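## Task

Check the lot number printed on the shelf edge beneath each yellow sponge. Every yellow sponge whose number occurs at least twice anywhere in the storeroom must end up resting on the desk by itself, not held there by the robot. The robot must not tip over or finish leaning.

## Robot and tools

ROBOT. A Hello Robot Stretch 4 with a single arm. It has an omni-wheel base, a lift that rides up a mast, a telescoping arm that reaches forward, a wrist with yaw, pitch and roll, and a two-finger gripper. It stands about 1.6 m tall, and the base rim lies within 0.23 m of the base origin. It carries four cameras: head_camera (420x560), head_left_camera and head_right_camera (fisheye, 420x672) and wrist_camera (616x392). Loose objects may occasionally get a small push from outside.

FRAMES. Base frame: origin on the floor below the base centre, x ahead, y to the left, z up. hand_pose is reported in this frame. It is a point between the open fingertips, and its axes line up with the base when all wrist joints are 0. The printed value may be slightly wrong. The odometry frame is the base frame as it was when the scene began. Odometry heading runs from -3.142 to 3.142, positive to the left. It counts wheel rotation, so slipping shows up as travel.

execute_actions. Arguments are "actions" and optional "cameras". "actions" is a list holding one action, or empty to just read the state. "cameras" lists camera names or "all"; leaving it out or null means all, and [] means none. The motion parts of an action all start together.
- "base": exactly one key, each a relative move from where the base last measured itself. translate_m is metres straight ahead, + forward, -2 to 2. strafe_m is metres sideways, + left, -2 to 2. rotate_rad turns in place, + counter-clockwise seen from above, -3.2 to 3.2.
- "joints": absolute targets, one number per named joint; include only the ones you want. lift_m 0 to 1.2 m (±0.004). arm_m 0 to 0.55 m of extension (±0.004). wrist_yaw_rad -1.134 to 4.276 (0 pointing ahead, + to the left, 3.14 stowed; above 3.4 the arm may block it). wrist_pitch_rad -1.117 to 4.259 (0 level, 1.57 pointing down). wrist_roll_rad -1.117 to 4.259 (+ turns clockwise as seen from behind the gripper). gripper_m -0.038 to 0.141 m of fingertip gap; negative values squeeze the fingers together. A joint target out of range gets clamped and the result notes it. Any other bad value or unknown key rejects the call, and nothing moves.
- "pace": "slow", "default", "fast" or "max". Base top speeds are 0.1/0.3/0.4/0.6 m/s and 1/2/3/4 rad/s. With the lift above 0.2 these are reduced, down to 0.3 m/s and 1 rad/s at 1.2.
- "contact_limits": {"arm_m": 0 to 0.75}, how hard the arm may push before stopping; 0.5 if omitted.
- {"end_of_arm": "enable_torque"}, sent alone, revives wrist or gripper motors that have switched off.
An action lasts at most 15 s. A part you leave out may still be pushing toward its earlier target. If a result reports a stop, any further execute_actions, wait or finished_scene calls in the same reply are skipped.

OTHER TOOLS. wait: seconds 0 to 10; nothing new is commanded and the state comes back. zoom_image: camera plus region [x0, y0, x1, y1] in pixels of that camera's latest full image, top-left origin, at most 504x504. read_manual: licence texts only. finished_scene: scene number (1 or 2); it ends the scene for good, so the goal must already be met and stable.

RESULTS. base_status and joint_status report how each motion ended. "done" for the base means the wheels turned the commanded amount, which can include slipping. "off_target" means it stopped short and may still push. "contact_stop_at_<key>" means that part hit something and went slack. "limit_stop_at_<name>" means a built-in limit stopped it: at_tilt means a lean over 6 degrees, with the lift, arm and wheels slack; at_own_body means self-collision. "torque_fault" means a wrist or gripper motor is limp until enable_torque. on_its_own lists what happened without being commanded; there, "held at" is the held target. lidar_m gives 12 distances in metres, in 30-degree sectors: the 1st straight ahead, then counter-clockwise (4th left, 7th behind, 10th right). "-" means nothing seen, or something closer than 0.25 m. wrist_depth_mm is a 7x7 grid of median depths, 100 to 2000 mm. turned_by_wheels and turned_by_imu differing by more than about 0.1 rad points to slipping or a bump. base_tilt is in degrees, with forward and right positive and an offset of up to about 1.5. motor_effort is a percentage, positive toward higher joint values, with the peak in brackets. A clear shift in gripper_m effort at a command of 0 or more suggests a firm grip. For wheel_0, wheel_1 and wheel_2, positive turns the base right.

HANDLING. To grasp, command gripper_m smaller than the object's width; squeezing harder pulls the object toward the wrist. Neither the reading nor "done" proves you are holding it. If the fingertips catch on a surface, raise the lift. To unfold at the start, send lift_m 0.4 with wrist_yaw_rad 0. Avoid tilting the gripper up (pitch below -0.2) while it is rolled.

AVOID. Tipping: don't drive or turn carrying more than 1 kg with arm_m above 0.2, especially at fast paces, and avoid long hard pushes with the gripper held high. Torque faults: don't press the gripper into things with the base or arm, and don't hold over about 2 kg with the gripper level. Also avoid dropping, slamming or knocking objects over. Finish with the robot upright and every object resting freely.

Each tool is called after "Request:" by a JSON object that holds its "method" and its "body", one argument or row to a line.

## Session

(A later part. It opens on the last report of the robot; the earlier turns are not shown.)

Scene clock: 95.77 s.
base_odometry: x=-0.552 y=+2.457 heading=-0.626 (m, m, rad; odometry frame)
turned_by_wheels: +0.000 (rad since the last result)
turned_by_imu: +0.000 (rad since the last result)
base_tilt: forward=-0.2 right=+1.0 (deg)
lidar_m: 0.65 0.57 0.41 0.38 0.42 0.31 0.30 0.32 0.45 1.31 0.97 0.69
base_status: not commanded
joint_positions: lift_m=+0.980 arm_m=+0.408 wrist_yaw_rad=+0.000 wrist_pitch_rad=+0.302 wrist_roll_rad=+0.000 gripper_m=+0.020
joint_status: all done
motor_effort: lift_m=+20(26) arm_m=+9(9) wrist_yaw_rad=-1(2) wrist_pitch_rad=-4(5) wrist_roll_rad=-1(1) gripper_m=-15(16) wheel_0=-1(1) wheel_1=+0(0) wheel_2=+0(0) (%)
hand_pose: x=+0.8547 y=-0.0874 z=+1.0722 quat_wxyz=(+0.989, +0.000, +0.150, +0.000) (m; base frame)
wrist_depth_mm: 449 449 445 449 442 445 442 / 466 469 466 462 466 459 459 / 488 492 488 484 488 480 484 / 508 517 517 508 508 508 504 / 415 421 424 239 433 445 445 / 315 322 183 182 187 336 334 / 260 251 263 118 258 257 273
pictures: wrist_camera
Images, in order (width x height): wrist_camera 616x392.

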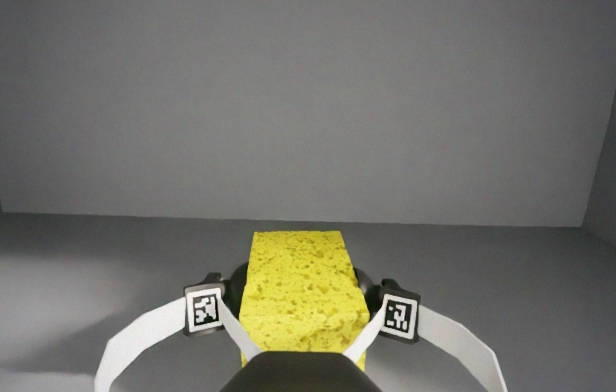

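Request:
{"method": "execute_actions", "body": {
  "actions": [
    {"joints":{"arm_m":0},"pace":"fast"}
  ],
  "cameras": []
}}

Request:
{"method": "execute_actions", "body": {
  "actions": [
    {"base":{"strafe_m":-1.8},"joints":{"lift_m":0.25},"pace":"max"}
  ],
  "cameras": []
}}

Request:
{"method": "execute_actions", "body": {
  "actions": [
    {"base":{"strafe_m":-2},"pace":"max"}
  ],
  "cameras": ["head_camera"]
}}

Scene clock: 101.33 s.
base_odometry: x=-0.552 y=+2.457 heading=-0.626 (m, m, rad; odometry frame)
turned_by_wheels: +0.000 (rad since the last result)
turned_by_imu: +0.000 (rad since the last result)
base_tilt: forward=-0.1 right=+1.0 (deg)
lidar_m: 0.66 0.58 0.41 0.40 0.42 0.31 0.29 0.32 0.44 1.29 0.95 0.69
base_status: not commanded
joint_positions: lift_m=+0.980 arm_m=+0.003 wrist_yaw_rad=+0.000 wrist_pitch_rad=+0.302 wrist_roll_rad=+0.000 gripper_m=+0.020
joint_status: all done
joint sent to its limit — the command would take arm_m past its lower limit, so that joint was sent only as far as its limit.
motor_effort: lift_m=+20(21) arm_m=-10(11) wrist_yaw_rad=+0(2) wrist_pitch_rad=-7(6) wrist_roll_rad=-1(1) gripper_m=-15(17) wheel_0=-2(1) wheel_1=+0(0) wheel_2=+0(0) (%)
hand_pose: x=+0.4495 y=-0.0875 z=+1.0721 quat_wxyz=(+0.989, +0.000, +0.151, +0.000) (m; base frame)
wrist_depth_mm: 609 798 831 809 798 798 564 / 627 866 854 866 866 820 559 / 627 866 891 878 891 820 564 / 574 615 634 634 654 661 559 / 554 488 480 240 504 488 480 / 640 831 183 182 187 741 554 / 634 809 866 118 842 683 549
pictures: none
No camera images: the call's "cameras" was empty. Leave "cameras" out to get every camera's image.

Scene clock: 107.57 s.
base_odometry: x=-1.607 y=+0.999 heading=-0.626 (m, m, rad; odometry frame)
turned_by_wheels: +0.000 (rad since the last result)
turned_by_imu: +0.000 (rad since the last result)
base_tilt: forward=-0.2 right=+0.9 (deg)
lidar_m: 0.64 0.66 0.93 1.27 0.49 0.34 0.32 0.34 0.48 1.41 0.93 0.66
base_status: done
joint_positions: lift_m=+0.250 arm_m=+0.003 wrist_yaw_rad=+0.000 wrist_pitch_rad=+0.302 wrist_roll_rad=+0.000 gripper_m=+0.020
joint_status: all done
motor_effort: lift_m=+16(23) arm_m=-9(9) wrist_yaw_rad=+0(1) wrist_pitch_rad=-6(7) wrist_roll_rad=+2(0) gripper_m=-16(14) wheel_0=+0(11) wheel_1=+0(11) wheel_2=+0(2) (%)
hand_pose: x=+0.4495 y=-0.0874 z=+0.3425 quat_wxyz=(+0.989, +0.000, +0.151, +0.000) (m; base frame)
wrist_depth_mm: 418 377 377 377 375 377 375 / 517 768 831 831 820 798 676 / 525 759 866 866 854 866 676 / 525 778 891 904 891 891 668 / 525 732 820 239 854 842 676 / 525 627 183 183 187 647 615 / 517 517 517 118 517 508 525
pictures: none
No camera images: the call's "cameras" was empty. Leave "cameras" out to get every camera's image.

Scene clock: 112.30 s.
base_odometry: x=-2.779 y=-0.622 heading=-0.626 (m, m, rad; odometry frame)
turned_by_wheels: +0.000 (rad since the last result)
turned_by_imu: +0.000 (rad since the last result)
base_tilt: forward=+0.0 right=+1.0 (deg)
lidar_m: 2.21 0.77 0.91 1.38 0.52 0.37 0.36 0.38 0.51 0.51 0.55 0.76
base_status: done
joint_positions: lift_m=+0.250 arm_m=+0.003 wrist_yaw_rad=+0.000 wrist_pitch_rad=+0.302 wrist_roll_rad=+0.000 gripper_m=+0.020
joint_status: not commanded
motor_effort: lift_m=+17(17) arm_m=-9(10) wrist_yaw_rad=-2(0) wrist_pitch_rad=-6(5) wrist_roll_rad=+1(1) gripper_m=-15(18) wheel_0=+0(15) wheel_1=+2(18) wheel_2=+0(1) (%)
hand_pose: x=+0.4495 y=-0.0874 z=+0.3424 quat_wxyz=(+0.989, +0.000, +0.151, +0.000) (m; base frame)
wrist_depth_mm: - - - - - 991 668 / 759 - - - - 991 668 / 798 - - - - 976 676 / 798 1430 1397 1499 1464 976 676 / 798 960 976 239 1025 891 676 / 723 750 183 182 186 778 647 / 603 585 609 118 597 597 609
pictures: head_camera
Images, in order (width x height): head_camera 420x560.

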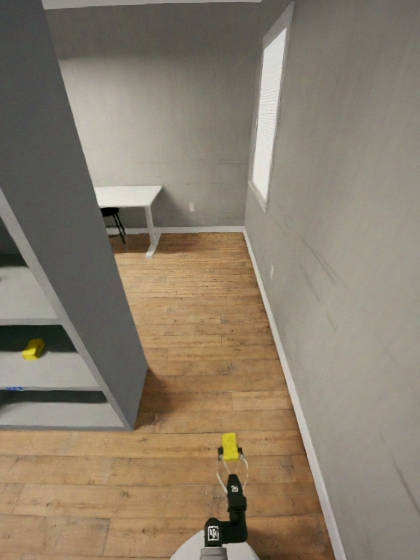

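Request:
{"method": "execute_actions", "body": {
  "actions": [
    {"base":{"translate_m":1.95},"pace":"max"}
  ],
  "cameras": []
}}

Request:
{"method": "execute_actions", "body": {
  "actions": [
    {"base":{"strafe_m":1.7},"joints":{"lift_m":0.78},"pace":"max"}
  ],
  "cameras": []
}}

Request:
{"method": "execute_actions", "body": {
  "actions": [
    {"joints":{"arm_m":0.35},"pace":"fast"}
  ],
  "cameras": ["head_camera","wrist_camera"]
}}

Scene clock: 121.30 s.
base_odometry: x=-1.199 y=-1.764 heading=-0.626 (m, m, rad; odometry frame)
turned_by_wheels: +0.000 (rad since the last result)
turned_by_imu: -0.008 (rad since the last result)
base_tilt: forward=-0.1 right=+1.0 (deg)
lidar_m: 1.42 0.90 0.92 3.25 1.20 0.95 2.21 0.77 0.56 0.53 0.55 0.75
base_status: done
joint_positions: lift_m=+0.250 arm_m=+0.003 wrist_yaw_rad=+0.000 wrist_pitch_rad=+0.302 wrist_roll_rad=+0.000 gripper_m=+0.020
joint_status: not commanded
motor_effort: lift_m=+17(17) arm_m=-9(9) wrist_yaw_rad=+0(2) wrist_pitch_rad=-6(4) wrist_roll_rad=+2(1) gripper_m=-18(17) wheel_0=-1(9) wheel_1=-1(12) wheel_2=+3(17) (%)
hand_pose: x=+0.4495 y=-0.0874 z=+0.3424 quat_wxyz=(+0.989, +0.000, +0.151, +0.000) (m; base frame)
wrist_depth_mm: 1098 1078 1060 1078 1078 1025 691 / 1138 1118 1138 1118 1138 991 691 / 1205 1205 1160 1182 1160 991 683 / 1229 1255 1229 1205 1229 991 691 / 976 976 976 240 1025 904 683 / 732 741 183 182 186 768 661 / 609 585 603 118 591 603 621
pictures: none
No camera images: the call's "cameras" was empty. Leave "cameras" out to get every camera's image.

Scene clock: 125.60 s.
base_odometry: x=-0.203 y=-0.386 heading=-0.626 (m, m, rad; odometry frame)
turned_by_wheels: +0.000 (rad since the last result)
turned_by_imu: +0.002 (rad since the last result)
base_tilt: forward=-0.1 right=+1.0 (deg)
lidar_m: 0.64 0.70 2.06 2.01 1.20 0.84 0.82 0.88 1.19 2.21 0.93 0.68
base_status: done
joint_positions: lift_m=+0.780 arm_m=+0.003 wrist_yaw_rad=+0.000 wrist_pitch_rad=+0.302 wrist_roll_rad=+0.000 gripper_m=+0.020
joint_status: all done
motor_effort: lift_m=+20(20) arm_m=-10(9) wrist_yaw_rad=-2(0) wrist_pitch_rad=-5(6) wrist_roll_rad=+0(1) gripper_m=-16(16) wheel_0=+2(14) wheel_1=-2(11) wheel_2=+1(2) (%)
hand_pose: x=+0.4495 y=-0.0874 z=+0.8722 quat_wxyz=(+0.989, +0.000, +0.150, +0.000) (m; base frame)
wrist_depth_mm: 1098 1078 1078 1078 1078 1078 1060 / 1138 1138 1138 1138 1138 1138 1098 / 1182 1182 1205 1160 1160 1138 1205 / 1182 820 842 866 891 891 904 / 564 569 585 240 591 609 609 / 1336 488 183 182 186 504 508 / 1255 946 1255 118 1229 820 1336
pictures: none
No camera images: the call's "cameras" was empty. Leave "cameras" out to get every camera's image.

Scene clock: 127.40 s.
base_odometry: x=-0.203 y=-0.386 heading=-0.626 (m, m, rad; odometry frame)
turned_by_wheels: +0.000 (rad since the last result)
turned_by_imu: +0.000 (rad since the last result)
base_tilt: forward=-0.1 right=+1.0 (deg)
lidar_m: 0.63 0.69 2.03 2.01 1.16 0.84 0.81 0.86 1.20 2.21 0.92 0.67
base_status: not commanded
joint_positions: lift_m=+0.780 arm_m=+0.348 wrist_yaw_rad=+0.000 wrist_pitch_rad=+0.302 wrist_roll_rad=+0.000 gripper_m=+0.020
joint_status: all done
motor_effort: lift_m=+19(20) arm_m=+9(9) wrist_yaw_rad=-2(2) wrist_pitch_rad=-6(6) wrist_roll_rad=-1(1) gripper_m=-16(15) wheel_0=+2(2) wheel_1=-2(3) wheel_2=+0(1) (%)
hand_pose: x=+0.7947 y=-0.0874 z=+0.8723 quat_wxyz=(+0.989, +0.000, +0.150, +0.000) (m; base frame)
wrist_depth_mm: 788 778 768 778 768 788 778 / 809 820 809 798 798 809 809 / 842 854 866 854 854 842 842 / 891 831 831 854 878 891 866 / 559 569 580 240 585 603 603 / 427 436 183 182 186 452 452 / 351 338 355 119 349 347 375
pictures: head_camera, wrist_camera
Images, in order (width x height): head_camera 420x560, wrist_camera 616x392.

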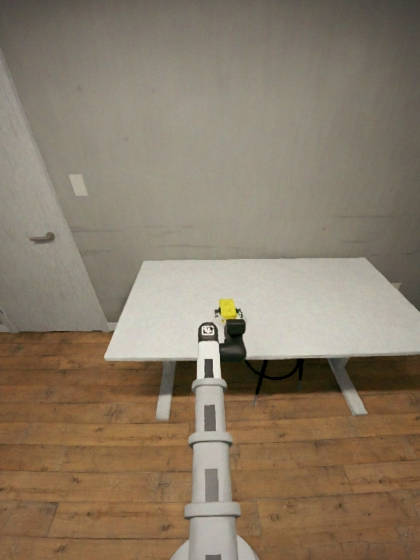

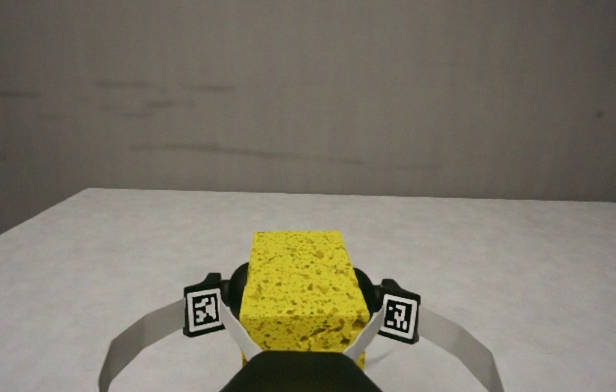

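Request:
{"method": "execute_actions", "body": {
  "actions": [
    {"joints":{"lift_m":0.68}}
  ],
  "cameras": []
}}

Scene clock: 131.23 s.
base_odometry: x=-0.203 y=-0.386 heading=-0.626 (m, m, rad; odometry frame)
turned_by_wheels: +0.000 (rad since the last result)
turned_by_imu: +0.000 (rad since the last result)
base_tilt: forward=-0.2 right=+0.9 (deg)
lidar_m: 0.67 0.68 2.04 2.02 1.19 0.86 0.83 0.87 1.20 2.21 0.92 0.67
base_status: not commanded
joint_positions: lift_m=+0.680 arm_m=+0.348 wrist_yaw_rad=+0.000 wrist_pitch_rad=+0.302 wrist_roll_rad=+0.000 gripper_m=+0.020
joint_status: all done
motor_effort: lift_m=+15(15) arm_m=+10(10) wrist_yaw_rad=-2(2) wrist_pitch_rad=-6(6) wrist_roll_rad=+0(1) gripper_m=-15(19) wheel_0=+2(2) wheel_1=-2(2) wheel_2=+1(1) (%)
hand_pose: x=+0.7947 y=-0.0874 z=+0.7727 quat_wxyz=(+0.989, +0.000, +0.150, +0.000) (m; base frame)
wrist_depth_mm: 778 788 778 778 788 778 759 / 809 809 809 820 809 820 820 / 854 831 831 831 842 831 842 / 517 517 530 539 539 554 564 / 355 359 366 240 375 379 382 / 271 276 183 182 186 286 286 / 223 214 224 118 220 220 239
pictures: none
No camera images: the call's "cameras" was empty. Leave "cameras" out to get every camera's image.

Request:
{"method": "execute_actions", "body": {
  "actions": [
    {"joints":{"lift_m":0.669,"gripper_m":0.141}}
  ],
  "cameras": ["wrist_camera"]
}}

Request:
{"method": "execute_actions", "body": {
  "actions": [
    {"joints":{"arm_m":0.01,"lift_m":0.94},"pace":"fast"}
  ],
  "cameras": ["wrist_camera"]
}}

Request:
{"method": "execute_actions", "body": {
  "actions": [
    {"base":{"rotate_rad":1.78},"pace":"max"}
  ],
  "cameras": []
}}

Request:
{"method": "execute_actions", "body": {
  "actions": [
    {"base":{"translate_m":1.2},"joints":{"wrist_pitch_rad":0.6},"pace":"max"}
  ],
  "cameras": ["head_camera","wrist_camera"]
}}

Scene clock: 141.43 s.
base_odometry: x=-0.203 y=-0.386 heading=-0.626 (m, m, rad; odometry frame)
turned_by_wheels: +0.000 (rad since the last result)
turned_by_imu: +0.000 (rad since the last result)
base_tilt: forward=-0.2 right=+1.0 (deg)
lidar_m: 0.66 0.70 2.04 2.02 1.19 0.85 0.83 0.87 1.21 2.22 0.95 0.66
base_status: not commanded
joint_positions: lift_m=+0.669 arm_m=+0.348 wrist_yaw_rad=+0.000 wrist_pitch_rad=+0.302 wrist_roll_rad=+0.000 gripper_m=+0.141
joint_status: all done
motor_effort: lift_m=+14(15) arm_m=+9(10) wrist_yaw_rad=-3(1) wrist_pitch_rad=-6(6) wrist_roll_rad=+0(1) gripper_m=+1(18) wheel_0=+2(2) wheel_1=-2(3) wheel_2=+1(1) (%)
hand_pose: x=+0.7947 y=-0.0874 z=+0.7617 quat_wxyz=(+0.989, +0.000, +0.150, +0.000) (m; base frame)
wrist_depth_mm: 778 778 788 778 768 778 778 / 809 809 820 820 809 820 820 / 854 842 842 831 831 831 842 / 477 488 488 500 517 521 530 / 330 338 340 249 353 351 357 / 254 204 236 191 242 243 268 / 209 208 211 122 213 214 224
pictures: wrist_camera
Images, in order (width x height): wrist_camera 616x392.

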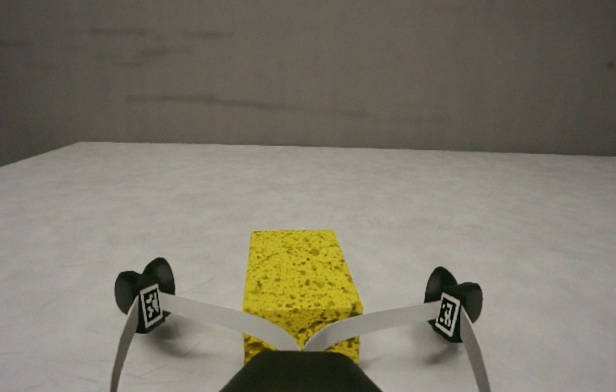

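Scene clock: 143.23 s.
base_odometry: x=-0.203 y=-0.386 heading=-0.626 (m, m, rad; odometry frame)
turned_by_wheels: +0.000 (rad since the last result)
turned_by_imu: +0.000 (rad since the last result)
base_tilt: forward=-0.1 right=+1.0 (deg)
lidar_m: 0.65 0.68 2.03 1.99 1.18 0.87 0.82 0.85 1.21 2.21 0.93 0.69
base_status: not commanded
joint_positions: lift_m=+0.940 arm_m=+0.012 wrist_yaw_rad=+0.000 wrist_pitch_rad=+0.302 wrist_roll_rad=+0.000 gripper_m=+0.141
joint_status: all done
motor_effort: lift_m=+21(25) arm_m=-10(12) wrist_yaw_rad=-1(1) wrist_pitch_rad=-5(6) wrist_roll_rad=+0(1) gripper_m=+0(2) wheel_0=+2(2) wheel_1=-2(2) wheel_2=+0(0) (%)
hand_pose: x=+0.4580 y=-0.0875 z=+1.0322 quat_wxyz=(+0.989, +0.000, +0.150, +0.000) (m; base frame)
wrist_depth_mm: 1078 1078 1118 1078 1098 1060 1078 / 1118 1118 1138 1138 1138 1118 1118 / 1205 1182 1160 1160 1205 1182 1182 / 1229 1205 1229 1255 1229 1229 1205 / 1281 917 917 946 931 960 976 / 691 204 683 676 661 661 723 / 564 569 574 122 580 580 585
pictures: wrist_camera
Images, in order (width x height): wrist_camera 616x392.

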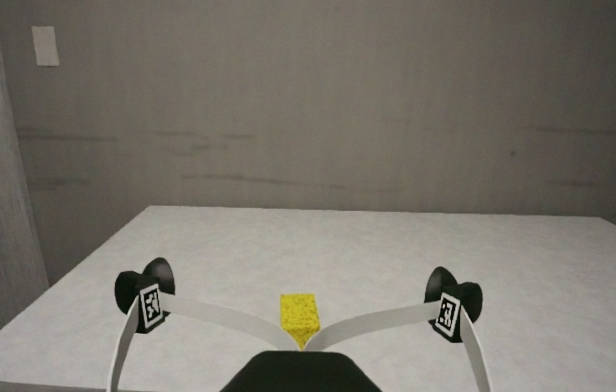

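Scene clock: 145.53 s.
base_odometry: x=-0.203 y=-0.386 heading=+1.154 (m, m, rad; odometry frame)
turned_by_wheels: +1.780 (rad since the last result)
turned_by_imu: +1.807 (rad since the last result)
base_tilt: forward=-0.2 right=+0.9 (deg)
lidar_m: 1.82 0.96 0.81 0.81 0.94 2.24 2.25 0.78 0.64 0.65 0.75 2.00
base_status: done
joint_positions: lift_m=+0.940 arm_m=+0.012 wrist_yaw_rad=+0.000 wrist_pitch_rad=+0.302 wrist_roll_rad=+0.000 gripper_m=+0.141
joint_status: not commanded
motor_effort: lift_m=+21(21) arm_m=-10(10) wrist_yaw_rad=-2(0) wrist_pitch_rad=-5(4) wrist_roll_rad=+0(1) gripper_m=+1(1) wheel_0=+0(6) wheel_1=-2(8) wheel_2=+0(9) (%)
hand_pose: x=+0.4580 y=-0.0874 z=+1.0322 quat_wxyz=(+0.989, +0.000, +0.150, +0.000) (m; base frame)
wrist_depth_mm: 931 1229 1661 - 1708 1808 1756 / 931 1229 1808 - - - 1863 / 946 1281 1863 - - - 1808 / 960 1308 1921 - - - 1863 / 976 1281 - - - - 1808 / 1008 204 1708 1863 1756 1708 1808 / 1008 1397 1499 122 1537 1576 1576
pictures: none
No camera images: the call's "cameras" was empty. Leave "cameras" out to get every camera's image.

Scene clock: 150.20 s.
base_odometry: x=+0.283 y=+0.711 heading=+1.154 (m, m, rad; odometry frame)
turned_by_wheels: +0.000 (rad since the last result)
turned_by_imu: -0.005 (rad since the last result)
base_tilt: forward=-0.1 right=+0.9 (deg)
lidar_m: 0.83 0.69 0.56 0.56 0.65 1.08 2.01 1.16 1.33 1.66 1.02 0.83
base_status: done
joint_positions: lift_m=+0.940 arm_m=+0.012 wrist_yaw_rad=+0.000 wrist_pitch_rad=+0.602 wrist_roll_rad=+0.000 gripper_m=+0.141
joint_status: all done
motor_effort: lift_m=+21(21) arm_m=-9(10) wrist_yaw_rad=-1(2) wrist_pitch_rad=-4(0) wrist_roll_rad=+2(1) gripper_m=+0(0) wheel_0=+2(7) wheel_1=+2(6) wheel_2=+1(11) (%)
hand_pose: x=+0.4204 y=-0.0874 z=+0.9547 quat_wxyz=(+0.955, +0.000, +0.296, +0.000) (m; base frame)
wrist_depth_mm: 647 683 634 634 654 691 603 / 668 798 1118 1025 1008 854 525 / 699 842 1160 1160 1098 1008 603 / 715 878 1008 991 1025 946 621 / 732 917 904 878 842 820 676 / 750 204 1205 1255 1229 759 768 / 768 1098 1138 121 1078 904 1118
pictures: head_camera, wrist_camera
Images, in order (width x height): head_camera 420x560, wrist_camera 616x392.

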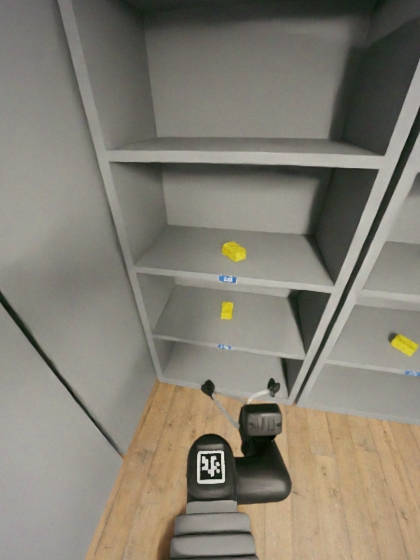

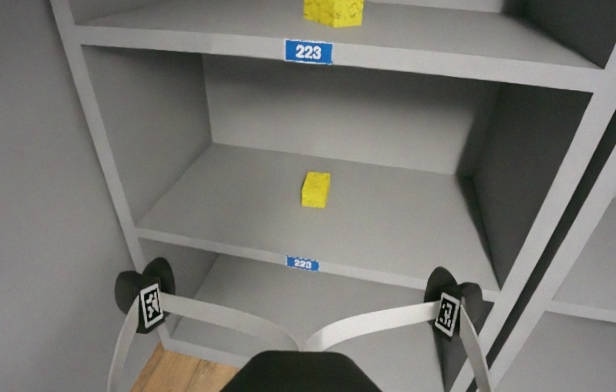

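Request:
{"method": "execute_actions", "body": {
  "actions": [
    {"base":{"translate_m":0.15},"joints":{"wrist_pitch_rad":0.3},"pace":"fast"}
  ],
  "cameras": []
}}

Request:
{"method": "execute_actions", "body": {
  "actions": [
    {"base":{"strafe_m":-0.11},"joints":{"arm_m":0.3,"wrist_yaw_rad":0.25},"pace":"fast"}
  ],
  "cameras": ["head_camera","wrist_camera"]
}}

Scene clock: 156.03 s.
base_odometry: x=+0.344 y=+0.848 heading=+1.154 (m, m, rad; odometry frame)
turned_by_wheels: +0.000 (rad since the last result)
turned_by_imu: +0.000 (rad since the last result)
base_tilt: forward=-0.1 right=+1.0 (deg)
lidar_m: 0.69 0.64 0.53 0.53 0.60 1.02 2.19 1.28 1.64 1.68 0.85 0.69
base_status: done
joint_positions: lift_m=+0.940 arm_m=+0.012 wrist_yaw_rad=+0.000 wrist_pitch_rad=+0.302 wrist_roll_rad=+0.000 gripper_m=+0.141
joint_status: all done
motor_effort: lift_m=+21(20) arm_m=-10(9) wrist_yaw_rad=+2(3) wrist_pitch_rad=-7(9) wrist_roll_rad=+3(0) gripper_m=+1(2) wheel_0=+1(7) wheel_1=+1(8) wheel_2=-1(12) (%)
hand_pose: x=+0.4580 y=-0.0874 z=+1.0321 quat_wxyz=(+0.989, +0.000, +0.151, +0.000) (m; base frame)
wrist_depth_mm: 544 732 866 842 809 768 715 / 564 750 917 878 831 788 691 / 569 732 891 878 842 820 691 / 580 549 544 508 517 530 539 / 615 759 1060 1008 976 831 436 / 634 204 960 1025 946 788 627 / 668 778 820 122 831 798 609
pictures: none
No camera images: the call's "cameras" was empty. Leave "cameras" out to get every camera's image.

Scene clock: 157.70 s.
base_odometry: x=+0.444 y=+0.803 heading=+1.154 (m, m, rad; odometry frame)
turned_by_wheels: +0.000 (rad since the last result)
turned_by_imu: +0.000 (rad since the last result)
base_tilt: forward=-0.2 right=+1.0 (deg)
lidar_m: 0.66 0.76 0.64 0.63 0.72 1.23 1.83 1.26 1.58 1.59 0.79 0.67
base_status: done
joint_positions: lift_m=+0.940 arm_m=+0.298 wrist_yaw_rad=+0.250 wrist_pitch_rad=+0.302 wrist_roll_rad=+0.000 gripper_m=+0.141
joint_status: all done
motor_effort: lift_m=+21(21) arm_m=+10(9) wrist_yaw_rad=-1(5) wrist_pitch_rad=-5(5) wrist_roll_rad=+0(1) gripper_m=-1(1) wheel_0=-1(11) wheel_1=+0(13) wheel_2=+0(1) (%)
hand_pose: x=+0.7577 y=-0.0166 z=+1.0322 quat_wxyz=(+0.981, -0.019, +0.149, +0.123) (m; base frame)
wrist_depth_mm: 477 585 668 597 539 488 452 / 484 597 691 615 549 504 462 / 496 615 707 647 580 521 480 / 477 488 492 455 512 521 488 / 330 338 343 307 303 355 355 / 283 204 249 264 243 242 267 / 544 241 220 121 214 214 224
pictures: head_camera, wrist_camera
Images, in order (width x height): head_camera 420x560, wrist_camera 616x392.

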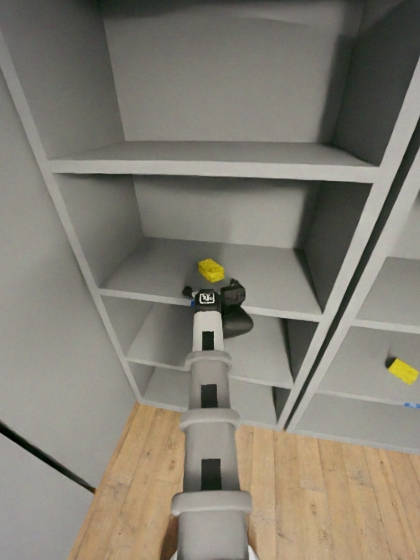

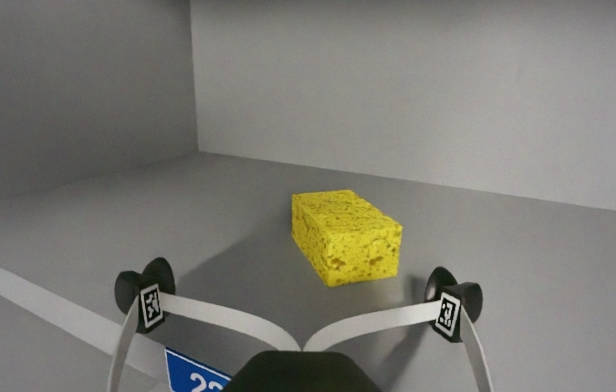

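Request:
{"method": "execute_actions", "body": {
  "actions": [
    {"base":{"strafe_m":-0.012},"joints":{"arm_m":0.405},"pace":"fast"}
  ],
  "cameras": ["wrist_camera"]
}}

Request:
{"method": "execute_actions", "body": {
  "actions": [
    {"joints":{"gripper_m":0.02}}
  ],
  "cameras": []
}}

Request:
{"method": "execute_actions", "body": {
  "actions": [
    {"joints":{"lift_m":0.97},"pace":"fast"}
  ],
  "cameras": ["wrist_camera"]
}}

Scene clock: 163.30 s.
base_odometry: x=+0.455 y=+0.799 heading=+1.154 (m, m, rad; odometry frame)
turned_by_wheels: +0.000 (rad since the last result)
turned_by_imu: +0.000 (rad since the last result)
base_tilt: forward=-0.1 right=+1.0 (deg)
lidar_m: 0.65 0.77 0.65 0.64 0.74 1.25 1.80 1.21 1.57 1.58 0.82 0.66
base_status: done
joint_positions: lift_m=+0.940 arm_m=+0.403 wrist_yaw_rad=+0.250 wrist_pitch_rad=+0.302 wrist_roll_rad=+0.000 gripper_m=+0.141
joint_status: all done
motor_effort: lift_m=+21(21) arm_m=+10(11) wrist_yaw_rad=+1(0) wrist_pitch_rad=-5(5) wrist_roll_rad=+0(2) gripper_m=-2(1) wheel_0=+2(9) wheel_1=-1(8) wheel_2=+0(0) (%)
hand_pose: x=+0.8627 y=-0.0166 z=+1.0322 quat_wxyz=(+0.981, -0.019, +0.149, +0.123) (m; base frame)
wrist_depth_mm: 466 574 544 488 436 402 370 / 473 580 564 504 462 410 382 / 488 597 603 525 473 430 397 / 466 484 496 500 473 442 413 / 330 338 324 251 349 353 355 / 253 204 237 194 213 243 267 / 210 208 211 121 214 214 224
pictures: wrist_camera
Images, in order (width x height): wrist_camera 616x392.

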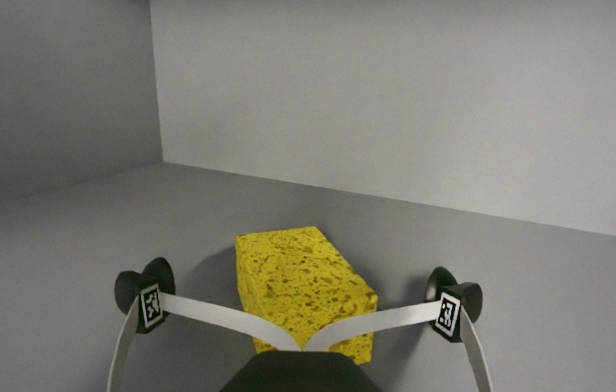

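Scene clock: 165.50 s.
base_odometry: x=+0.455 y=+0.799 heading=+1.154 (m, m, rad; odometry frame)
turned_by_wheels: +0.000 (rad since the last result)
turned_by_imu: +0.000 (rad since the last result)
base_tilt: forward=-0.1 right=+0.9 (deg)
lidar_m: 0.65 0.77 0.65 0.64 0.74 1.24 1.81 1.23 1.58 1.57 0.81 0.66
base_status: not commanded
joint_positions: lift_m=+0.940 arm_m=+0.403 wrist_yaw_rad=+0.250 wrist_pitch_rad=+0.302 wrist_roll_rad=+0.000 gripper_m=+0.020
joint_status: all done
motor_effort: lift_m=+21(20) arm_m=+10(10) wrist_yaw_rad=-1(2) wrist_pitch_rad=-5(6) wrist_roll_rad=+1(1) gripper_m=-16(18) wheel_0=+2(2) wheel_1=-1(1) wheel_2=+0(0) (%)
hand_pose: x=+0.8627 y=-0.0166 z=+1.0322 quat_wxyz=(+0.981, -0.019, +0.149, +0.123) (m; base frame)
wrist_depth_mm: 466 569 544 488 439 399 373 / 480 591 574 508 459 415 382 / 492 603 597 530 477 430 397 / 469 488 492 504 473 442 410 / 332 334 342 241 349 353 353 / 254 256 185 183 186 267 266 / 208 200 211 144 206 199 224
pictures: none
No camera images: the call's "cameras" was empty. Leave "cameras" out to get every camera's image.

Scene clock: 166.27 s.
base_odometry: x=+0.455 y=+0.799 heading=+1.154 (m, m, rad; odometry frame)
turned_by_wheels: +0.000 (rad since the last result)
turned_by_imu: +0.000 (rad since the last result)
base_tilt: forward=-0.1 right=+1.0 (deg)
lidar_m: 0.67 0.78 0.66 0.64 0.75 1.24 1.81 1.22 1.57 1.57 0.80 0.67
base_status: not commanded
joint_positions: lift_m=+0.970 arm_m=+0.403 wrist_yaw_rad=+0.250 wrist_pitch_rad=+0.302 wrist_roll_rad=+0.000 gripper_m=+0.020
joint_status: all done
motor_effort: lift_m=+21(20) arm_m=+10(10) wrist_yaw_rad=+0(2) wrist_pitch_rad=-4(5) wrist_roll_rad=+0(0) gripper_m=-15(17) wheel_0=+2(2) wheel_1=-1(2) wheel_2=+0(0) (%)
hand_pose: x=+0.8627 y=-0.0166 z=+1.0622 quat_wxyz=(+0.981, -0.019, +0.149, +0.123) (m; base frame)
wrist_depth_mm: 462 569 544 488 442 404 373 / 473 580 574 508 459 421 382 / 488 597 603 535 473 427 394 / 488 569 585 539 492 449 410 / 392 399 407 240 413 418 413 / 303 306 184 183 185 317 315 / 248 237 249 145 244 236 260
pictures: wrist_camera
Images, in order (width x height): wrist_camera 616x392.

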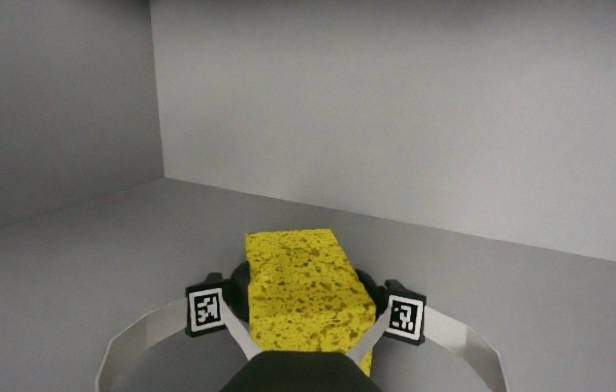

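Request:
{"method": "execute_actions", "body": {
  "actions": [
    {"base":{"translate_m":-0.8},"joints":{"arm_m":0.01,"wrist_yaw_rad":0},"pace":"max"}
  ],
  "cameras": []
}}

Request:
{"method": "execute_actions", "body": {
  "actions": [
    {"base":{"rotate_rad":-2.05},"joints":{"lift_m":0.71},"pace":"fast"}
  ],
  "cameras": []
}}

Request:
{"method": "execute_actions", "body": {
  "actions": [
    {"joints":{"arm_m":0.54},"pace":"fast"}
  ],
  "cameras": ["head_camera","wrist_camera"]
}}

Scene clock: 178.90 s.
base_odometry: x=+0.132 y=+0.067 heading=+1.154 (m, m, rad; odometry frame)
turned_by_wheels: +0.000 (rad since the last result)
turned_by_imu: +0.004 (rad since the last result)
base_tilt: forward=-0.1 right=+0.9 (deg)
lidar_m: 1.45 1.00 0.82 0.82 0.95 1.57 1.48 0.79 0.66 1.42 1.60 1.44
base_status: done
joint_positions: lift_m=+0.970 arm_m=+0.012 wrist_yaw_rad=+0.000 wrist_pitch_rad=+0.302 wrist_roll_rad=+0.000 gripper_m=+0.020
joint_status: all done
motor_effort: lift_m=+21(21) arm_m=-10(11) wrist_yaw_rad=+0(10) wrist_pitch_rad=-7(7) wrist_roll_rad=+0(2) gripper_m=-18(15) wheel_0=-1(6) wheel_1=-1(9) wheel_2=+0(11) (%)
hand_pose: x=+0.4580 y=-0.0875 z=+1.0621 quat_wxyz=(+0.989, +0.000, +0.151, +0.000) (m; base frame)
wrist_depth_mm: 931 1229 1576 1537 1281 1397 1336 / 946 1255 1618 1618 1499 1430 1397 / 960 1308 1576 1708 1182 1464 1255 / 991 1308 1661 1756 1618 1576 1537 / 1008 1308 1499 239 1366 1430 1430 / 1025 1229 184 183 185 1661 1618 / 1025 1281 1576 144 1366 1397 1499
pictures: none
No camera images: the call's "cameras" was empty. Leave "cameras" out to get every camera's image.

Scene clock: 181.40 s.
base_odometry: x=+0.132 y=+0.067 heading=-0.895 (m, m, rad; odometry frame)
turned_by_wheels: -2.050 (rad since the last result)
turned_by_imu: -2.080 (rad since the last result)
base_tilt: forward=-0.2 right=+1.0 (deg)
lidar_m: 0.66 1.43 1.64 1.46 1.47 0.97 0.82 0.81 0.95 1.66 1.34 0.76
base_status: done
joint_positions: lift_m=+0.710 arm_m=+0.012 wrist_yaw_rad=+0.000 wrist_pitch_rad=+0.302 wrist_roll_rad=+0.000 gripper_m=+0.020
joint_status: all done
motor_effort: lift_m=+15(19) arm_m=-9(10) wrist_yaw_rad=-1(2) wrist_pitch_rad=-5(7) wrist_roll_rad=-2(0) gripper_m=-15(16) wheel_0=+1(7) wheel_1=+2(6) wheel_2=+3(8) (%)
hand_pose: x=+0.4580 y=-0.0874 z=+0.8026 quat_wxyz=(+0.989, +0.000, +0.151, +0.000) (m; base frame)
wrist_depth_mm: 976 1008 1098 1138 1205 1308 1366 / 1025 1060 1138 1182 1281 1366 1464 / 1060 1118 1118 1160 1205 1281 1336 / 1098 1182 640 627 647 661 668 / 1118 1205 477 240 1499 1078 1499 / 1160 1255 185 183 185 1499 1397 / 1160 1118 1229 144 1182 917 1229
pictures: none
No camera images: the call's "cameras" was empty. Leave "cameras" out to get every camera's image.

Scene clock: 183.57 s.
base_odometry: x=+0.132 y=+0.067 heading=-0.895 (m, m, rad; odometry frame)
turned_by_wheels: +0.000 (rad since the last result)
turned_by_imu: +0.000 (rad since the last result)
base_tilt: forward=-0.2 right=+0.9 (deg)
lidar_m: 0.68 1.43 1.65 1.45 1.47 0.97 0.82 0.81 0.96 1.65 1.35 0.77
base_status: not commanded
joint_positions: lift_m=+0.710 arm_m=+0.538 wrist_yaw_rad=+0.000 wrist_pitch_rad=+0.302 wrist_roll_rad=+0.000 gripper_m=+0.020
joint_status: all done
motor_effort: lift_m=+15(15) arm_m=+10(9) wrist_yaw_rad=+0(1) wrist_pitch_rad=-6(6) wrist_roll_rad=+0(0) gripper_m=-16(18) wheel_0=+1(1) wheel_1=+3(2) wheel_2=+3(3) (%)
hand_pose: x=+0.9846 y=-0.0874 z=+0.8026 quat_wxyz=(+0.989, +0.000, +0.150, +0.000) (m; base frame)
wrist_depth_mm: 574 609 640 691 723 768 809 / 603 640 668 707 750 798 854 / 621 661 707 741 798 842 904 / 647 615 621 627 634 654 654 / 654 421 424 239 436 442 449 / 319 324 184 183 185 334 336 / 262 251 263 145 258 250 276
pictures: head_camera, wrist_camera
Images, in order (width x height): head_camera 420x560, wrist_camera 616x392.

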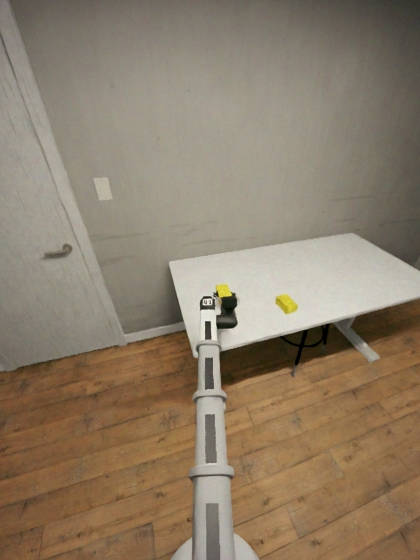

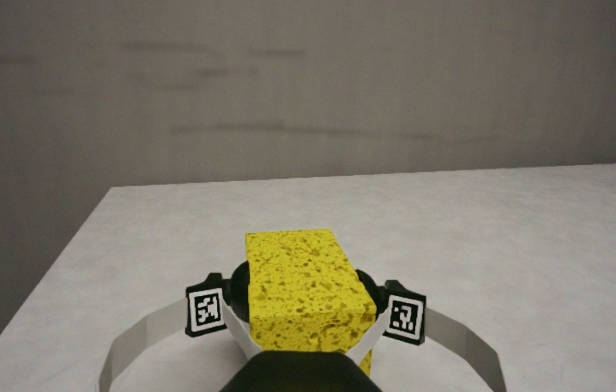

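Request:
{"method": "execute_actions", "body": {
  "actions": [
    {"joints":{"lift_m":0.671}}
  ],
  "cameras": []
}}

Request:
{"method": "execute_actions", "body": {
  "actions": [
    {"joints":{"gripper_m":0.09}}
  ],
  "cameras": []
}}

Request:
{"method": "execute_actions", "body": {
  "actions": [
    {"joints":{"arm_m":0.01,"lift_m":0.69,"gripper_m":0.141},"pace":"fast"}
  ],
  "cameras": ["wrist_camera"]
}}

Request:
{"method": "execute_actions", "body": {
  "actions": [
    {"base":{"rotate_rad":2.11},"joints":{"lift_m":0.52},"pace":"max"}
  ],
  "cameras": []
}}

Request:
{"method": "execute_actions", "body": {
  "actions": [
    {"base":{"translate_m":0.8},"joints":{"arm_m":0.17},"pace":"max"}
  ],
  "cameras": ["head_camera","wrist_camera"]
}}

Scene clock: 194.90 s.
base_odometry: x=+0.132 y=+0.067 heading=-0.895 (m, m, rad; odometry frame)
turned_by_wheels: +0.000 (rad since the last result)
turned_by_imu: +0.000 (rad since the last result)
base_tilt: forward=-0.1 right=+1.0 (deg)
lidar_m: 0.69 1.43 1.63 1.45 1.45 0.96 0.82 0.82 0.96 1.68 1.36 0.77
base_status: not commanded
joint_positions: lift_m=+0.671 arm_m=+0.538 wrist_yaw_rad=+0.000 wrist_pitch_rad=+0.302 wrist_roll_rad=+0.000 gripper_m=+0.020
joint_status: all done
motor_effort: lift_m=+15(18) arm_m=+10(10) wrist_yaw_rad=-1(1) wrist_pitch_rad=-7(4) wrist_roll_rad=+0(0) gripper_m=-16(16) wheel_0=+1(1) wheel_1=+3(3) wheel_2=+3(3) (%)
hand_pose: x=+0.9846 y=-0.0874 z=+0.7637 quat_wxyz=(+0.989, +0.000, +0.150, +0.000) (m; base frame)
wrist_depth_mm: 574 609 634 676 723 759 820 / 597 634 668 715 759 809 854 / 627 661 699 732 778 842 891 / 634 488 496 504 512 525 535 / 334 340 345 240 355 355 359 / 257 259 185 183 185 270 272 / 211 202 213 144 208 200 226
pictures: none
No camera images: the call's "cameras" was empty. Leave "cameras" out to get every camera's image.

Scene clock: 196.40 s.
base_odometry: x=+0.132 y=+0.067 heading=-0.895 (m, m, rad; odometry frame)
turned_by_wheels: +0.000 (rad since the last result)
turned_by_imu: +0.000 (rad since the last result)
base_tilt: forward=+0.0 right=+1.0 (deg)
lidar_m: 0.66 1.43 1.64 1.46 1.46 0.98 0.80 0.82 0.95 1.68 1.34 0.75
base_status: not commanded
joint_positions: lift_m=+0.671 arm_m=+0.538 wrist_yaw_rad=+0.000 wrist_pitch_rad=+0.302 wrist_roll_rad=+0.000 gripper_m=+0.090
joint_status: all done
motor_effort: lift_m=+15(15) arm_m=+10(10) wrist_yaw_rad=-1(2) wrist_pitch_rad=-6(5) wrist_roll_rad=-1(0) gripper_m=+1(15) wheel_0=+1(1) wheel_1=+3(3) wheel_2=+3(3) (%)
hand_pose: x=+0.9846 y=-0.0874 z=+0.7637 quat_wxyz=(+0.989, +0.000, +0.150, +0.000) (m; base frame)
wrist_depth_mm: 580 603 640 676 715 768 809 / 597 621 661 699 750 809 866 / 621 668 691 732 788 854 891 / 640 492 496 500 517 530 535 / 338 338 327 252 355 355 362 / 256 258 191 198 198 270 270 / 210 206 213 121 216 208 225
pictures: none
No camera images: the call's "cameras" was empty. Leave "cameras" out to get every camera's image.

Scene clock: 198.57 s.
base_odometry: x=+0.132 y=+0.067 heading=-0.895 (m, m, rad; odometry frame)
turned_by_wheels: +0.000 (rad since the last result)
turned_by_imu: +0.000 (rad since the last result)
base_tilt: forward=-0.2 right=+0.9 (deg)
lidar_m: 0.67 1.42 1.64 1.45 1.47 0.96 0.82 0.81 0.95 1.66 1.35 0.76
base_status: not commanded
joint_positions: lift_m=+0.690 arm_m=+0.012 wrist_yaw_rad=+0.000 wrist_pitch_rad=+0.302 wrist_roll_rad=+0.000 gripper_m=+0.141
joint_status: all done
motor_effort: lift_m=+21(17) arm_m=-10(11) wrist_yaw_rad=-2(2) wrist_pitch_rad=-6(6) wrist_roll_rad=+0(0) gripper_m=-2(1) wheel_0=+1(1) wheel_1=+3(2) wheel_2=+3(3) (%)
hand_pose: x=+0.4580 y=-0.0875 z=+0.7822 quat_wxyz=(+0.989, +0.000, +0.150, +0.000) (m; base frame)
wrist_depth_mm: 960 1025 1098 1160 1229 1281 1397 / 1008 1078 1118 1205 1255 1336 1430 / 1042 1138 1025 1025 1078 1160 1205 / 1118 1182 569 574 580 597 661 / 1118 1229 1255 1430 1464 1281 1708 / 1182 203 1336 1464 1366 904 1430 / 1182 1205 1182 122 1205 1160 1205
pictures: wrist_camera
Images, in order (width x height): wrist_camera 616x392.

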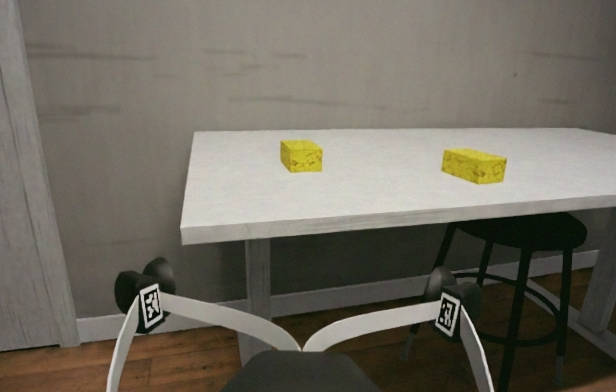

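Scene clock: 200.67 s.
base_odometry: x=+0.132 y=+0.067 heading=+1.215 (m, m, rad; odometry frame)
turned_by_wheels: +2.110 (rad since the last result)
turned_by_imu: +2.142 (rad since the last result)
base_tilt: forward=-0.1 right=+1.0 (deg)
lidar_m: 1.45 0.95 0.82 0.82 0.96 1.75 1.32 0.75 0.66 1.43 1.65 1.44
base_status: done
joint_positions: lift_m=+0.520 arm_m=+0.012 wrist_yaw_rad=+0.000 wrist_pitch_rad=+0.302 wrist_roll_rad=+0.000 gripper_m=+0.141
joint_status: all done
motor_effort: lift_m=+16(18) arm_m=-10(10) wrist_yaw_rad=-1(1) wrist_pitch_rad=-6(6) wrist_roll_rad=-2(1) gripper_m=+1(1) wheel_0=-2(9) wheel_1=+1(7) wheel_2=+0(10) (%)
hand_pose: x=+0.4580 y=-0.0874 z=+0.6125 quat_wxyz=(+0.989, +0.000, +0.150, +0.000) (m; base frame)
wrist_depth_mm: 866 1118 1397 1537 1464 1308 1308 / 878 1160 1576 1618 1499 1430 1336 / 904 1182 1464 1661 1430 1255 1255 / 931 1205 1618 1756 1661 1576 1464 / 917 1160 1464 1397 1366 1464 1499 / 960 204 1160 1205 1098 1118 1182 / 904 960 976 122 991 1008 1008
pictures: none
No camera images: the call's "cameras" was empty. Leave "cameras" out to get every camera's image.

Scene clock: 203.73 s.
base_odometry: x=+0.410 y=+0.817 heading=+1.215 (m, m, rad; odometry frame)
turned_by_wheels: +0.000 (rad since the last result)
turned_by_imu: -0.003 (rad since the last result)
base_tilt: forward=-0.2 right=+1.0 (deg)
lidar_m: 0.68 0.68 0.59 0.60 0.73 1.29 1.78 1.27 1.62 1.37 0.79 0.68
base_status: done
joint_positions: lift_m=+0.520 arm_m=+0.168 wrist_yaw_rad=+0.000 wrist_pitch_rad=+0.302 wrist_roll_rad=+0.000 gripper_m=+0.141
joint_status: all done
motor_effort: lift_m=+16(16) arm_m=+9(11) wrist_yaw_rad=-1(1) wrist_pitch_rad=-4(6) wrist_roll_rad=+0(1) gripper_m=+0(2) wheel_0=+1(8) wheel_1=+0(12) wheel_2=+1(14) (%)
hand_pose: x=+0.6147 y=-0.0874 z=+0.6126 quat_wxyz=(+0.989, +0.000, +0.150, +0.000) (m; base frame)
wrist_depth_mm: 535 707 732 699 647 621 585 / 549 715 768 715 683 647 603 / 554 741 809 768 707 668 634 / 544 603 615 530 634 640 640 / 424 421 427 430 433 436 445 / 580 204 355 343 319 300 332 / 597 788 878 121 831 303 289
pictures: head_camera, wrist_camera
Images, in order (width x height): head_camera 420x560, wrist_camera 616x392.

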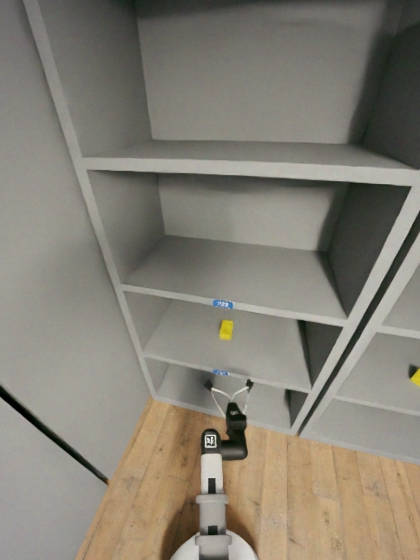

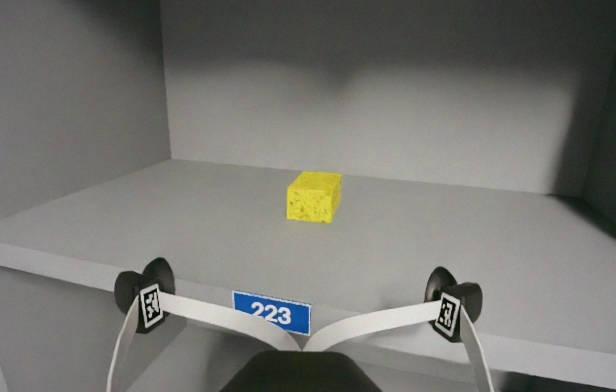

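Request:
{"method": "execute_actions", "body": {
  "actions": [
    {"base":{"strafe_m":-0.018},"joints":{"arm_m":0.49,"lift_m":0.48},"pace":"fast"}
  ],
  "cameras": ["wrist_camera"]
}}

Request:
{"method": "execute_actions", "body": {
  "actions": [
    {"joints":{"gripper_m":0.02}}
  ],
  "cameras": []
}}

Request:
{"method": "execute_actions", "body": {
  "actions": [
    {"joints":{"lift_m":0.51},"pace":"fast"}
  ],
  "cameras": ["wrist_camera"]
}}

Scene clock: 210.07 s.
base_odometry: x=+0.427 y=+0.811 heading=+1.215 (m, m, rad; odometry frame)
turned_by_wheels: +0.000 (rad since the last result)
turned_by_imu: +0.000 (rad since the last result)
base_tilt: forward=-0.1 right=+1.0 (deg)
lidar_m: 0.66 0.73 0.61 0.62 0.75 1.34 1.74 1.25 1.60 1.35 0.79 0.67
base_status: done
joint_positions: lift_m=+0.480 arm_m=+0.488 wrist_yaw_rad=+0.000 wrist_pitch_rad=+0.302 wrist_roll_rad=+0.000 gripper_m=+0.141
joint_status: all done
motor_effort: lift_m=+15(15) arm_m=+9(9) wrist_yaw_rad=+0(0) wrist_pitch_rad=-6(6) wrist_roll_rad=+0(0) gripper_m=-1(1) wheel_0=+0(11) wheel_1=-1(9) wheel_2=+0(3) (%)
hand_pose: x=+0.9347 y=-0.0874 z=+0.5726 quat_wxyz=(+0.989, +0.000, +0.150, +0.000) (m; base frame)
wrist_depth_mm: 462 455 427 397 377 355 340 / 469 477 445 418 392 368 353 / 484 500 469 436 410 387 364 / 459 477 477 449 424 402 379 / 327 332 336 242 343 347 351 / 248 203 202 194 239 240 264 / 206 204 207 121 211 211 220
pictures: wrist_camera
Images, in order (width x height): wrist_camera 616x392.

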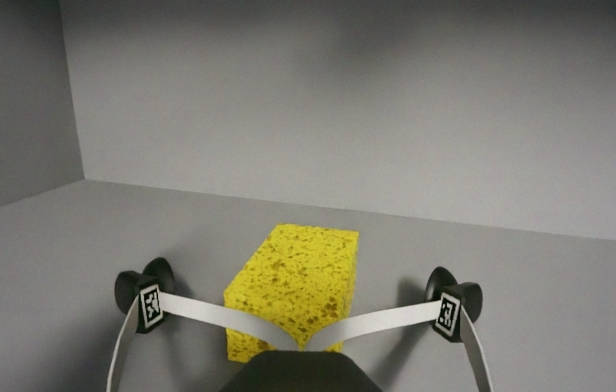

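Scene clock: 212.27 s.
base_odometry: x=+0.427 y=+0.811 heading=+1.215 (m, m, rad; odometry frame)
turned_by_wheels: +0.000 (rad since the last result)
turned_by_imu: +0.000 (rad since the last result)
base_tilt: forward=-0.1 right=+1.0 (deg)
lidar_m: 0.67 0.73 0.62 0.63 0.74 1.29 1.74 1.25 1.60 1.35 0.78 0.68
base_status: not commanded
joint_positions: lift_m=+0.480 arm_m=+0.488 wrist_yaw_rad=+0.000 wrist_pitch_rad=+0.302 wrist_roll_rad=+0.000 gripper_m=+0.020
joint_status: all done
motor_effort: lift_m=+15(15) arm_m=+10(10) wrist_yaw_rad=-2(2) wrist_pitch_rad=-4(4) wrist_roll_rad=+0(0) gripper_m=-15(17) wheel_0=+0(0) wheel_1=+0(0) wheel_2=+0(0) (%)
hand_pose: x=+0.9347 y=-0.0874 z=+0.5726 quat_wxyz=(+0.989, +0.000, +0.150, +0.000) (m; base frame)
wrist_depth_mm: 462 452 421 399 377 353 342 / 477 473 449 413 392 368 353 / 488 500 466 436 410 384 364 / 455 477 473 449 427 404 382 / 327 330 336 235 345 349 351 / 249 252 183 182 190 263 264 / 205 196 198 120 211 195 219
pictures: none
No camera images: the call's "cameras" was empty. Leave "cameras" out to get every camera's image.

Scene clock: 213.03 s.
base_odometry: x=+0.427 y=+0.811 heading=+1.215 (m, m, rad; odometry frame)
turned_by_wheels: +0.000 (rad since the last result)
turned_by_imu: +0.000 (rad since the last result)
base_tilt: forward=-0.1 right=+1.0 (deg)
lidar_m: 0.67 0.71 0.61 0.61 0.73 1.32 1.74 1.25 1.59 1.35 0.78 0.66
base_status: not commanded
joint_positions: lift_m=+0.510 arm_m=+0.488 wrist_yaw_rad=+0.000 wrist_pitch_rad=+0.302 wrist_roll_rad=+0.000 gripper_m=+0.020
joint_status: all done
motor_effort: lift_m=+21(19) arm_m=+9(9) wrist_yaw_rad=+0(1) wrist_pitch_rad=-4(7) wrist_roll_rad=-1(2) gripper_m=-15(16) wheel_0=+0(0) wheel_1=-1(0) wheel_2=+0(0) (%)
hand_pose: x=+0.9347 y=-0.0874 z=+0.6022 quat_wxyz=(+0.989, +0.000, +0.150, +0.000) (m; base frame)
wrist_depth_mm: 462 452 421 399 375 353 340 / 473 469 442 415 389 368 353 / 480 504 466 439 410 384 366 / 477 517 488 459 424 402 379 / 387 397 399 235 410 407 392 / 297 300 183 182 189 312 310 / 244 233 236 120 250 233 254
pictures: wrist_camera
Images, in order (width x height): wrist_camera 616x392.

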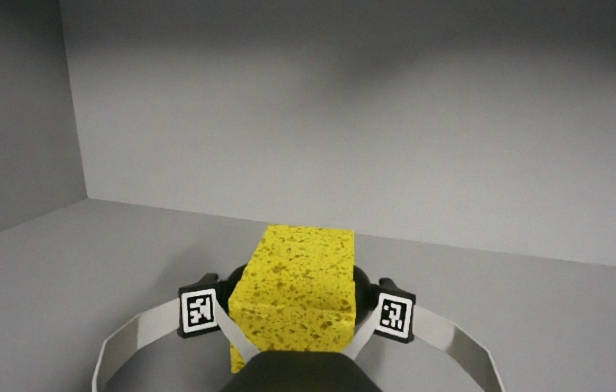

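Request:
{"method": "execute_actions", "body": {
  "actions": [
    {"base":{"translate_m":-0.8},"joints":{"arm_m":0.01},"pace":"max"}
  ],
  "cameras": []
}}

Request:
{"method": "execute_actions", "body": {
  "actions": [
    {"base":{"rotate_rad":-2.28},"joints":{"lift_m":0.70},"pace":"fast"}
  ],
  "cameras": []
}}

Request:
{"method": "execute_actions", "body": {
  "actions": [
    {"joints":{"arm_m":0.43},"pace":"fast"}
  ],
  "cameras": ["head_camera","wrist_camera"]
}}

Request:
{"method": "execute_actions", "body": {
  "actions": [
    {"joints":{"lift_m":0.668}}
  ],
  "cameras": []
}}

Scene clock: 222.70 s.
base_odometry: x=+0.148 y=+0.061 heading=+1.214 (m, m, rad; odometry frame)
turned_by_wheels: +0.000 (rad since the last result)
turned_by_imu: +0.003 (rad since the last result)
base_tilt: forward=-0.1 right=+1.0 (deg)
lidar_m: 1.45 0.98 0.84 0.82 1.00 1.76 1.31 0.73 0.65 1.41 1.64 1.44
base_status: done
joint_positions: lift_m=+0.510 arm_m=+0.012 wrist_yaw_rad=+0.000 wrist_pitch_rad=+0.302 wrist_roll_rad=+0.000 gripper_m=+0.020
joint_status: all done
motor_effort: lift_m=+20(21) arm_m=-9(9) wrist_yaw_rad=+0(1) wrist_pitch_rad=-5(6) wrist_roll_rad=+0(1) gripper_m=-11(16) wheel_0=-2(8) wheel_1=+0(7) wheel_2=+0(15) (%)
hand_pose: x=+0.4579 y=-0.0875 z=+0.6021 quat_wxyz=(+0.989, +0.000, +0.151, +0.000) (m; base frame)
wrist_depth_mm: 891 1138 1430 1576 1464 1366 1308 / 891 1182 1537 1618 1499 1430 1397 / 917 1182 1537 1618 1366 1205 1281 / 917 1229 1661 1756 1708 1537 1464 / 946 1255 1397 235 1336 1397 1430 / 931 1118 183 183 190 1205 1118 / 904 904 917 120 946 878 976
pictures: none
No camera images: the call's "cameras" was empty. Leave "cameras" out to get every camera's image.

Scene clock: 224.73 s.
base_odometry: x=+0.148 y=+0.061 heading=-1.065 (m, m, rad; odometry frame)
turned_by_wheels: -2.280 (rad since the last result)
turned_by_imu: -2.313 (rad since the last result)
base_tilt: forward=-0.1 right=+1.0 (deg)
lidar_m: 0.66 0.73 1.49 1.50 1.43 1.14 0.87 0.83 0.89 1.33 2.77 0.84
base_status: done
joint_positions: lift_m=+0.700 arm_m=+0.012 wrist_yaw_rad=+0.000 wrist_pitch_rad=+0.302 wrist_roll_rad=+0.000 gripper_m=+0.020
joint_status: all done
motor_effort: lift_m=+20(23) arm_m=-9(9) wrist_yaw_rad=-1(2) wrist_pitch_rad=-6(6) wrist_roll_rad=+0(1) gripper_m=-16(18) wheel_0=+3(9) wheel_1=+2(8) wheel_2=-1(10) (%)
hand_pose: x=+0.4580 y=-0.0874 z=+0.7922 quat_wxyz=(+0.989, +0.000, +0.150, +0.000) (m; base frame)
wrist_depth_mm: 946 1025 1118 1229 1366 1537 1756 / 976 1060 1160 1308 1397 1661 1808 / 991 1060 1060 1098 1138 1229 1255 / 1042 591 591 609 676 788 - / 1098 462 820 236 1618 1464 - / 1138 1229 183 182 189 1430 1537 / 1138 1118 931 120 1182 1118 1229
pictures: none
No camera images: the call's "cameras" was empty. Leave "cameras" out to get every camera's image.

Scene clock: 226.70 s.
base_odometry: x=+0.148 y=+0.061 heading=-1.065 (m, m, rad; odometry frame)
turned_by_wheels: +0.000 (rad since the last result)
turned_by_imu: +0.000 (rad since the last result)
base_tilt: forward=+0.0 right=+1.1 (deg)
lidar_m: 0.65 0.73 1.49 1.49 1.47 1.14 0.85 0.83 0.88 1.31 2.78 0.86
base_status: not commanded
joint_positions: lift_m=+0.700 arm_m=+0.428 wrist_yaw_rad=+0.000 wrist_pitch_rad=+0.302 wrist_roll_rad=+0.000 gripper_m=+0.020
joint_status: all done
motor_effort: lift_m=+20(20) arm_m=+10(9) wrist_yaw_rad=-2(0) wrist_pitch_rad=-6(6) wrist_roll_rad=+0(0) gripper_m=-15(15) wheel_0=+2(2) wheel_1=+2(1) wheel_2=-1(1) (%)
hand_pose: x=+0.8746 y=-0.0874 z=+0.7922 quat_wxyz=(+0.989, +0.000, +0.150, +0.000) (m; base frame)
wrist_depth_mm: 668 723 798 878 946 1098 1229 / 683 741 820 904 1025 1160 1308 / 699 778 831 931 1008 1160 1366 / 569 574 591 591 603 621 627 / 394 324 407 235 394 330 424 / 296 294 183 182 188 303 319 / 248 239 240 120 254 237 262
pictures: head_camera, wrist_camera
Images, in order (width x height): head_camera 420x560, wrist_camera 616x392.

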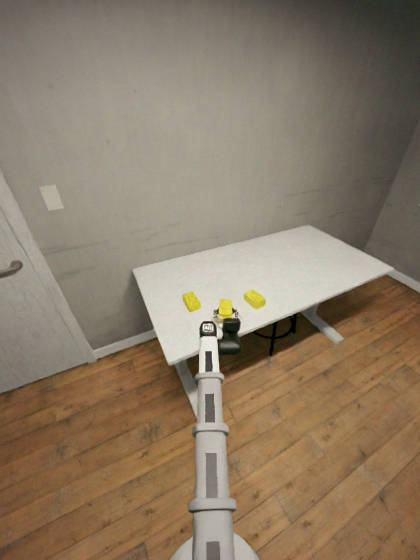

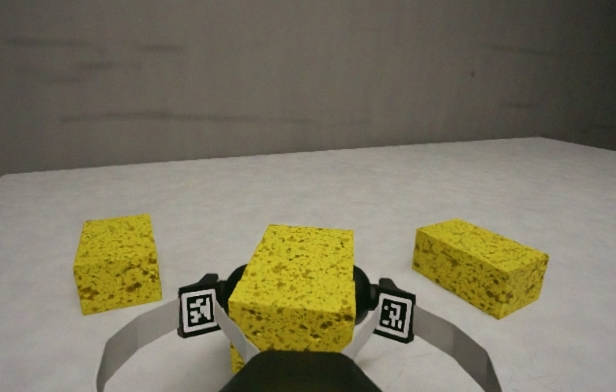

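Scene clock: 227.63 s.
base_odometry: x=+0.148 y=+0.061 heading=-1.065 (m, m, rad; odometry frame)
turned_by_wheels: +0.000 (rad since the last result)
turned_by_imu: +0.000 (rad since the last result)
base_tilt: forward=-0.1 right=+0.9 (deg)
lidar_m: 0.64 0.75 1.49 1.48 1.43 1.14 0.86 0.83 0.91 1.33 2.78 0.84
base_status: not commanded
joint_positions: lift_m=+0.668 arm_m=+0.428 wrist_yaw_rad=+0.000 wrist_pitch_rad=+0.302 wrist_roll_rad=+0.000 gripper_m=+0.020
joint_status: all done
motor_effort: lift_m=+15(21) arm_m=+10(10) wrist_yaw_rad=-2(1) wrist_pitch_rad=-5(7) wrist_roll_rad=+1(2) gripper_m=-16(16) wheel_0=+2(2) wheel_1=+1(2) wheel_2=-1(1) (%)
hand_pose: x=+0.8746 y=-0.0874 z=+0.7607 quat_wxyz=(+0.989, +0.000, +0.150, +0.000) (m; base frame)
wrist_depth_mm: 661 723 788 866 976 1060 1229 / 683 741 820 891 1008 1138 1281 / 699 750 809 891 931 960 1025 / 469 413 484 500 504 517 530 / 309 296 340 234 349 304 317 / 251 254 184 181 189 265 266 / 208 198 202 120 213 197 221
pictures: none
No camera images: the call's "cameras" was empty. Leave "cameras" out to get every camera's image.


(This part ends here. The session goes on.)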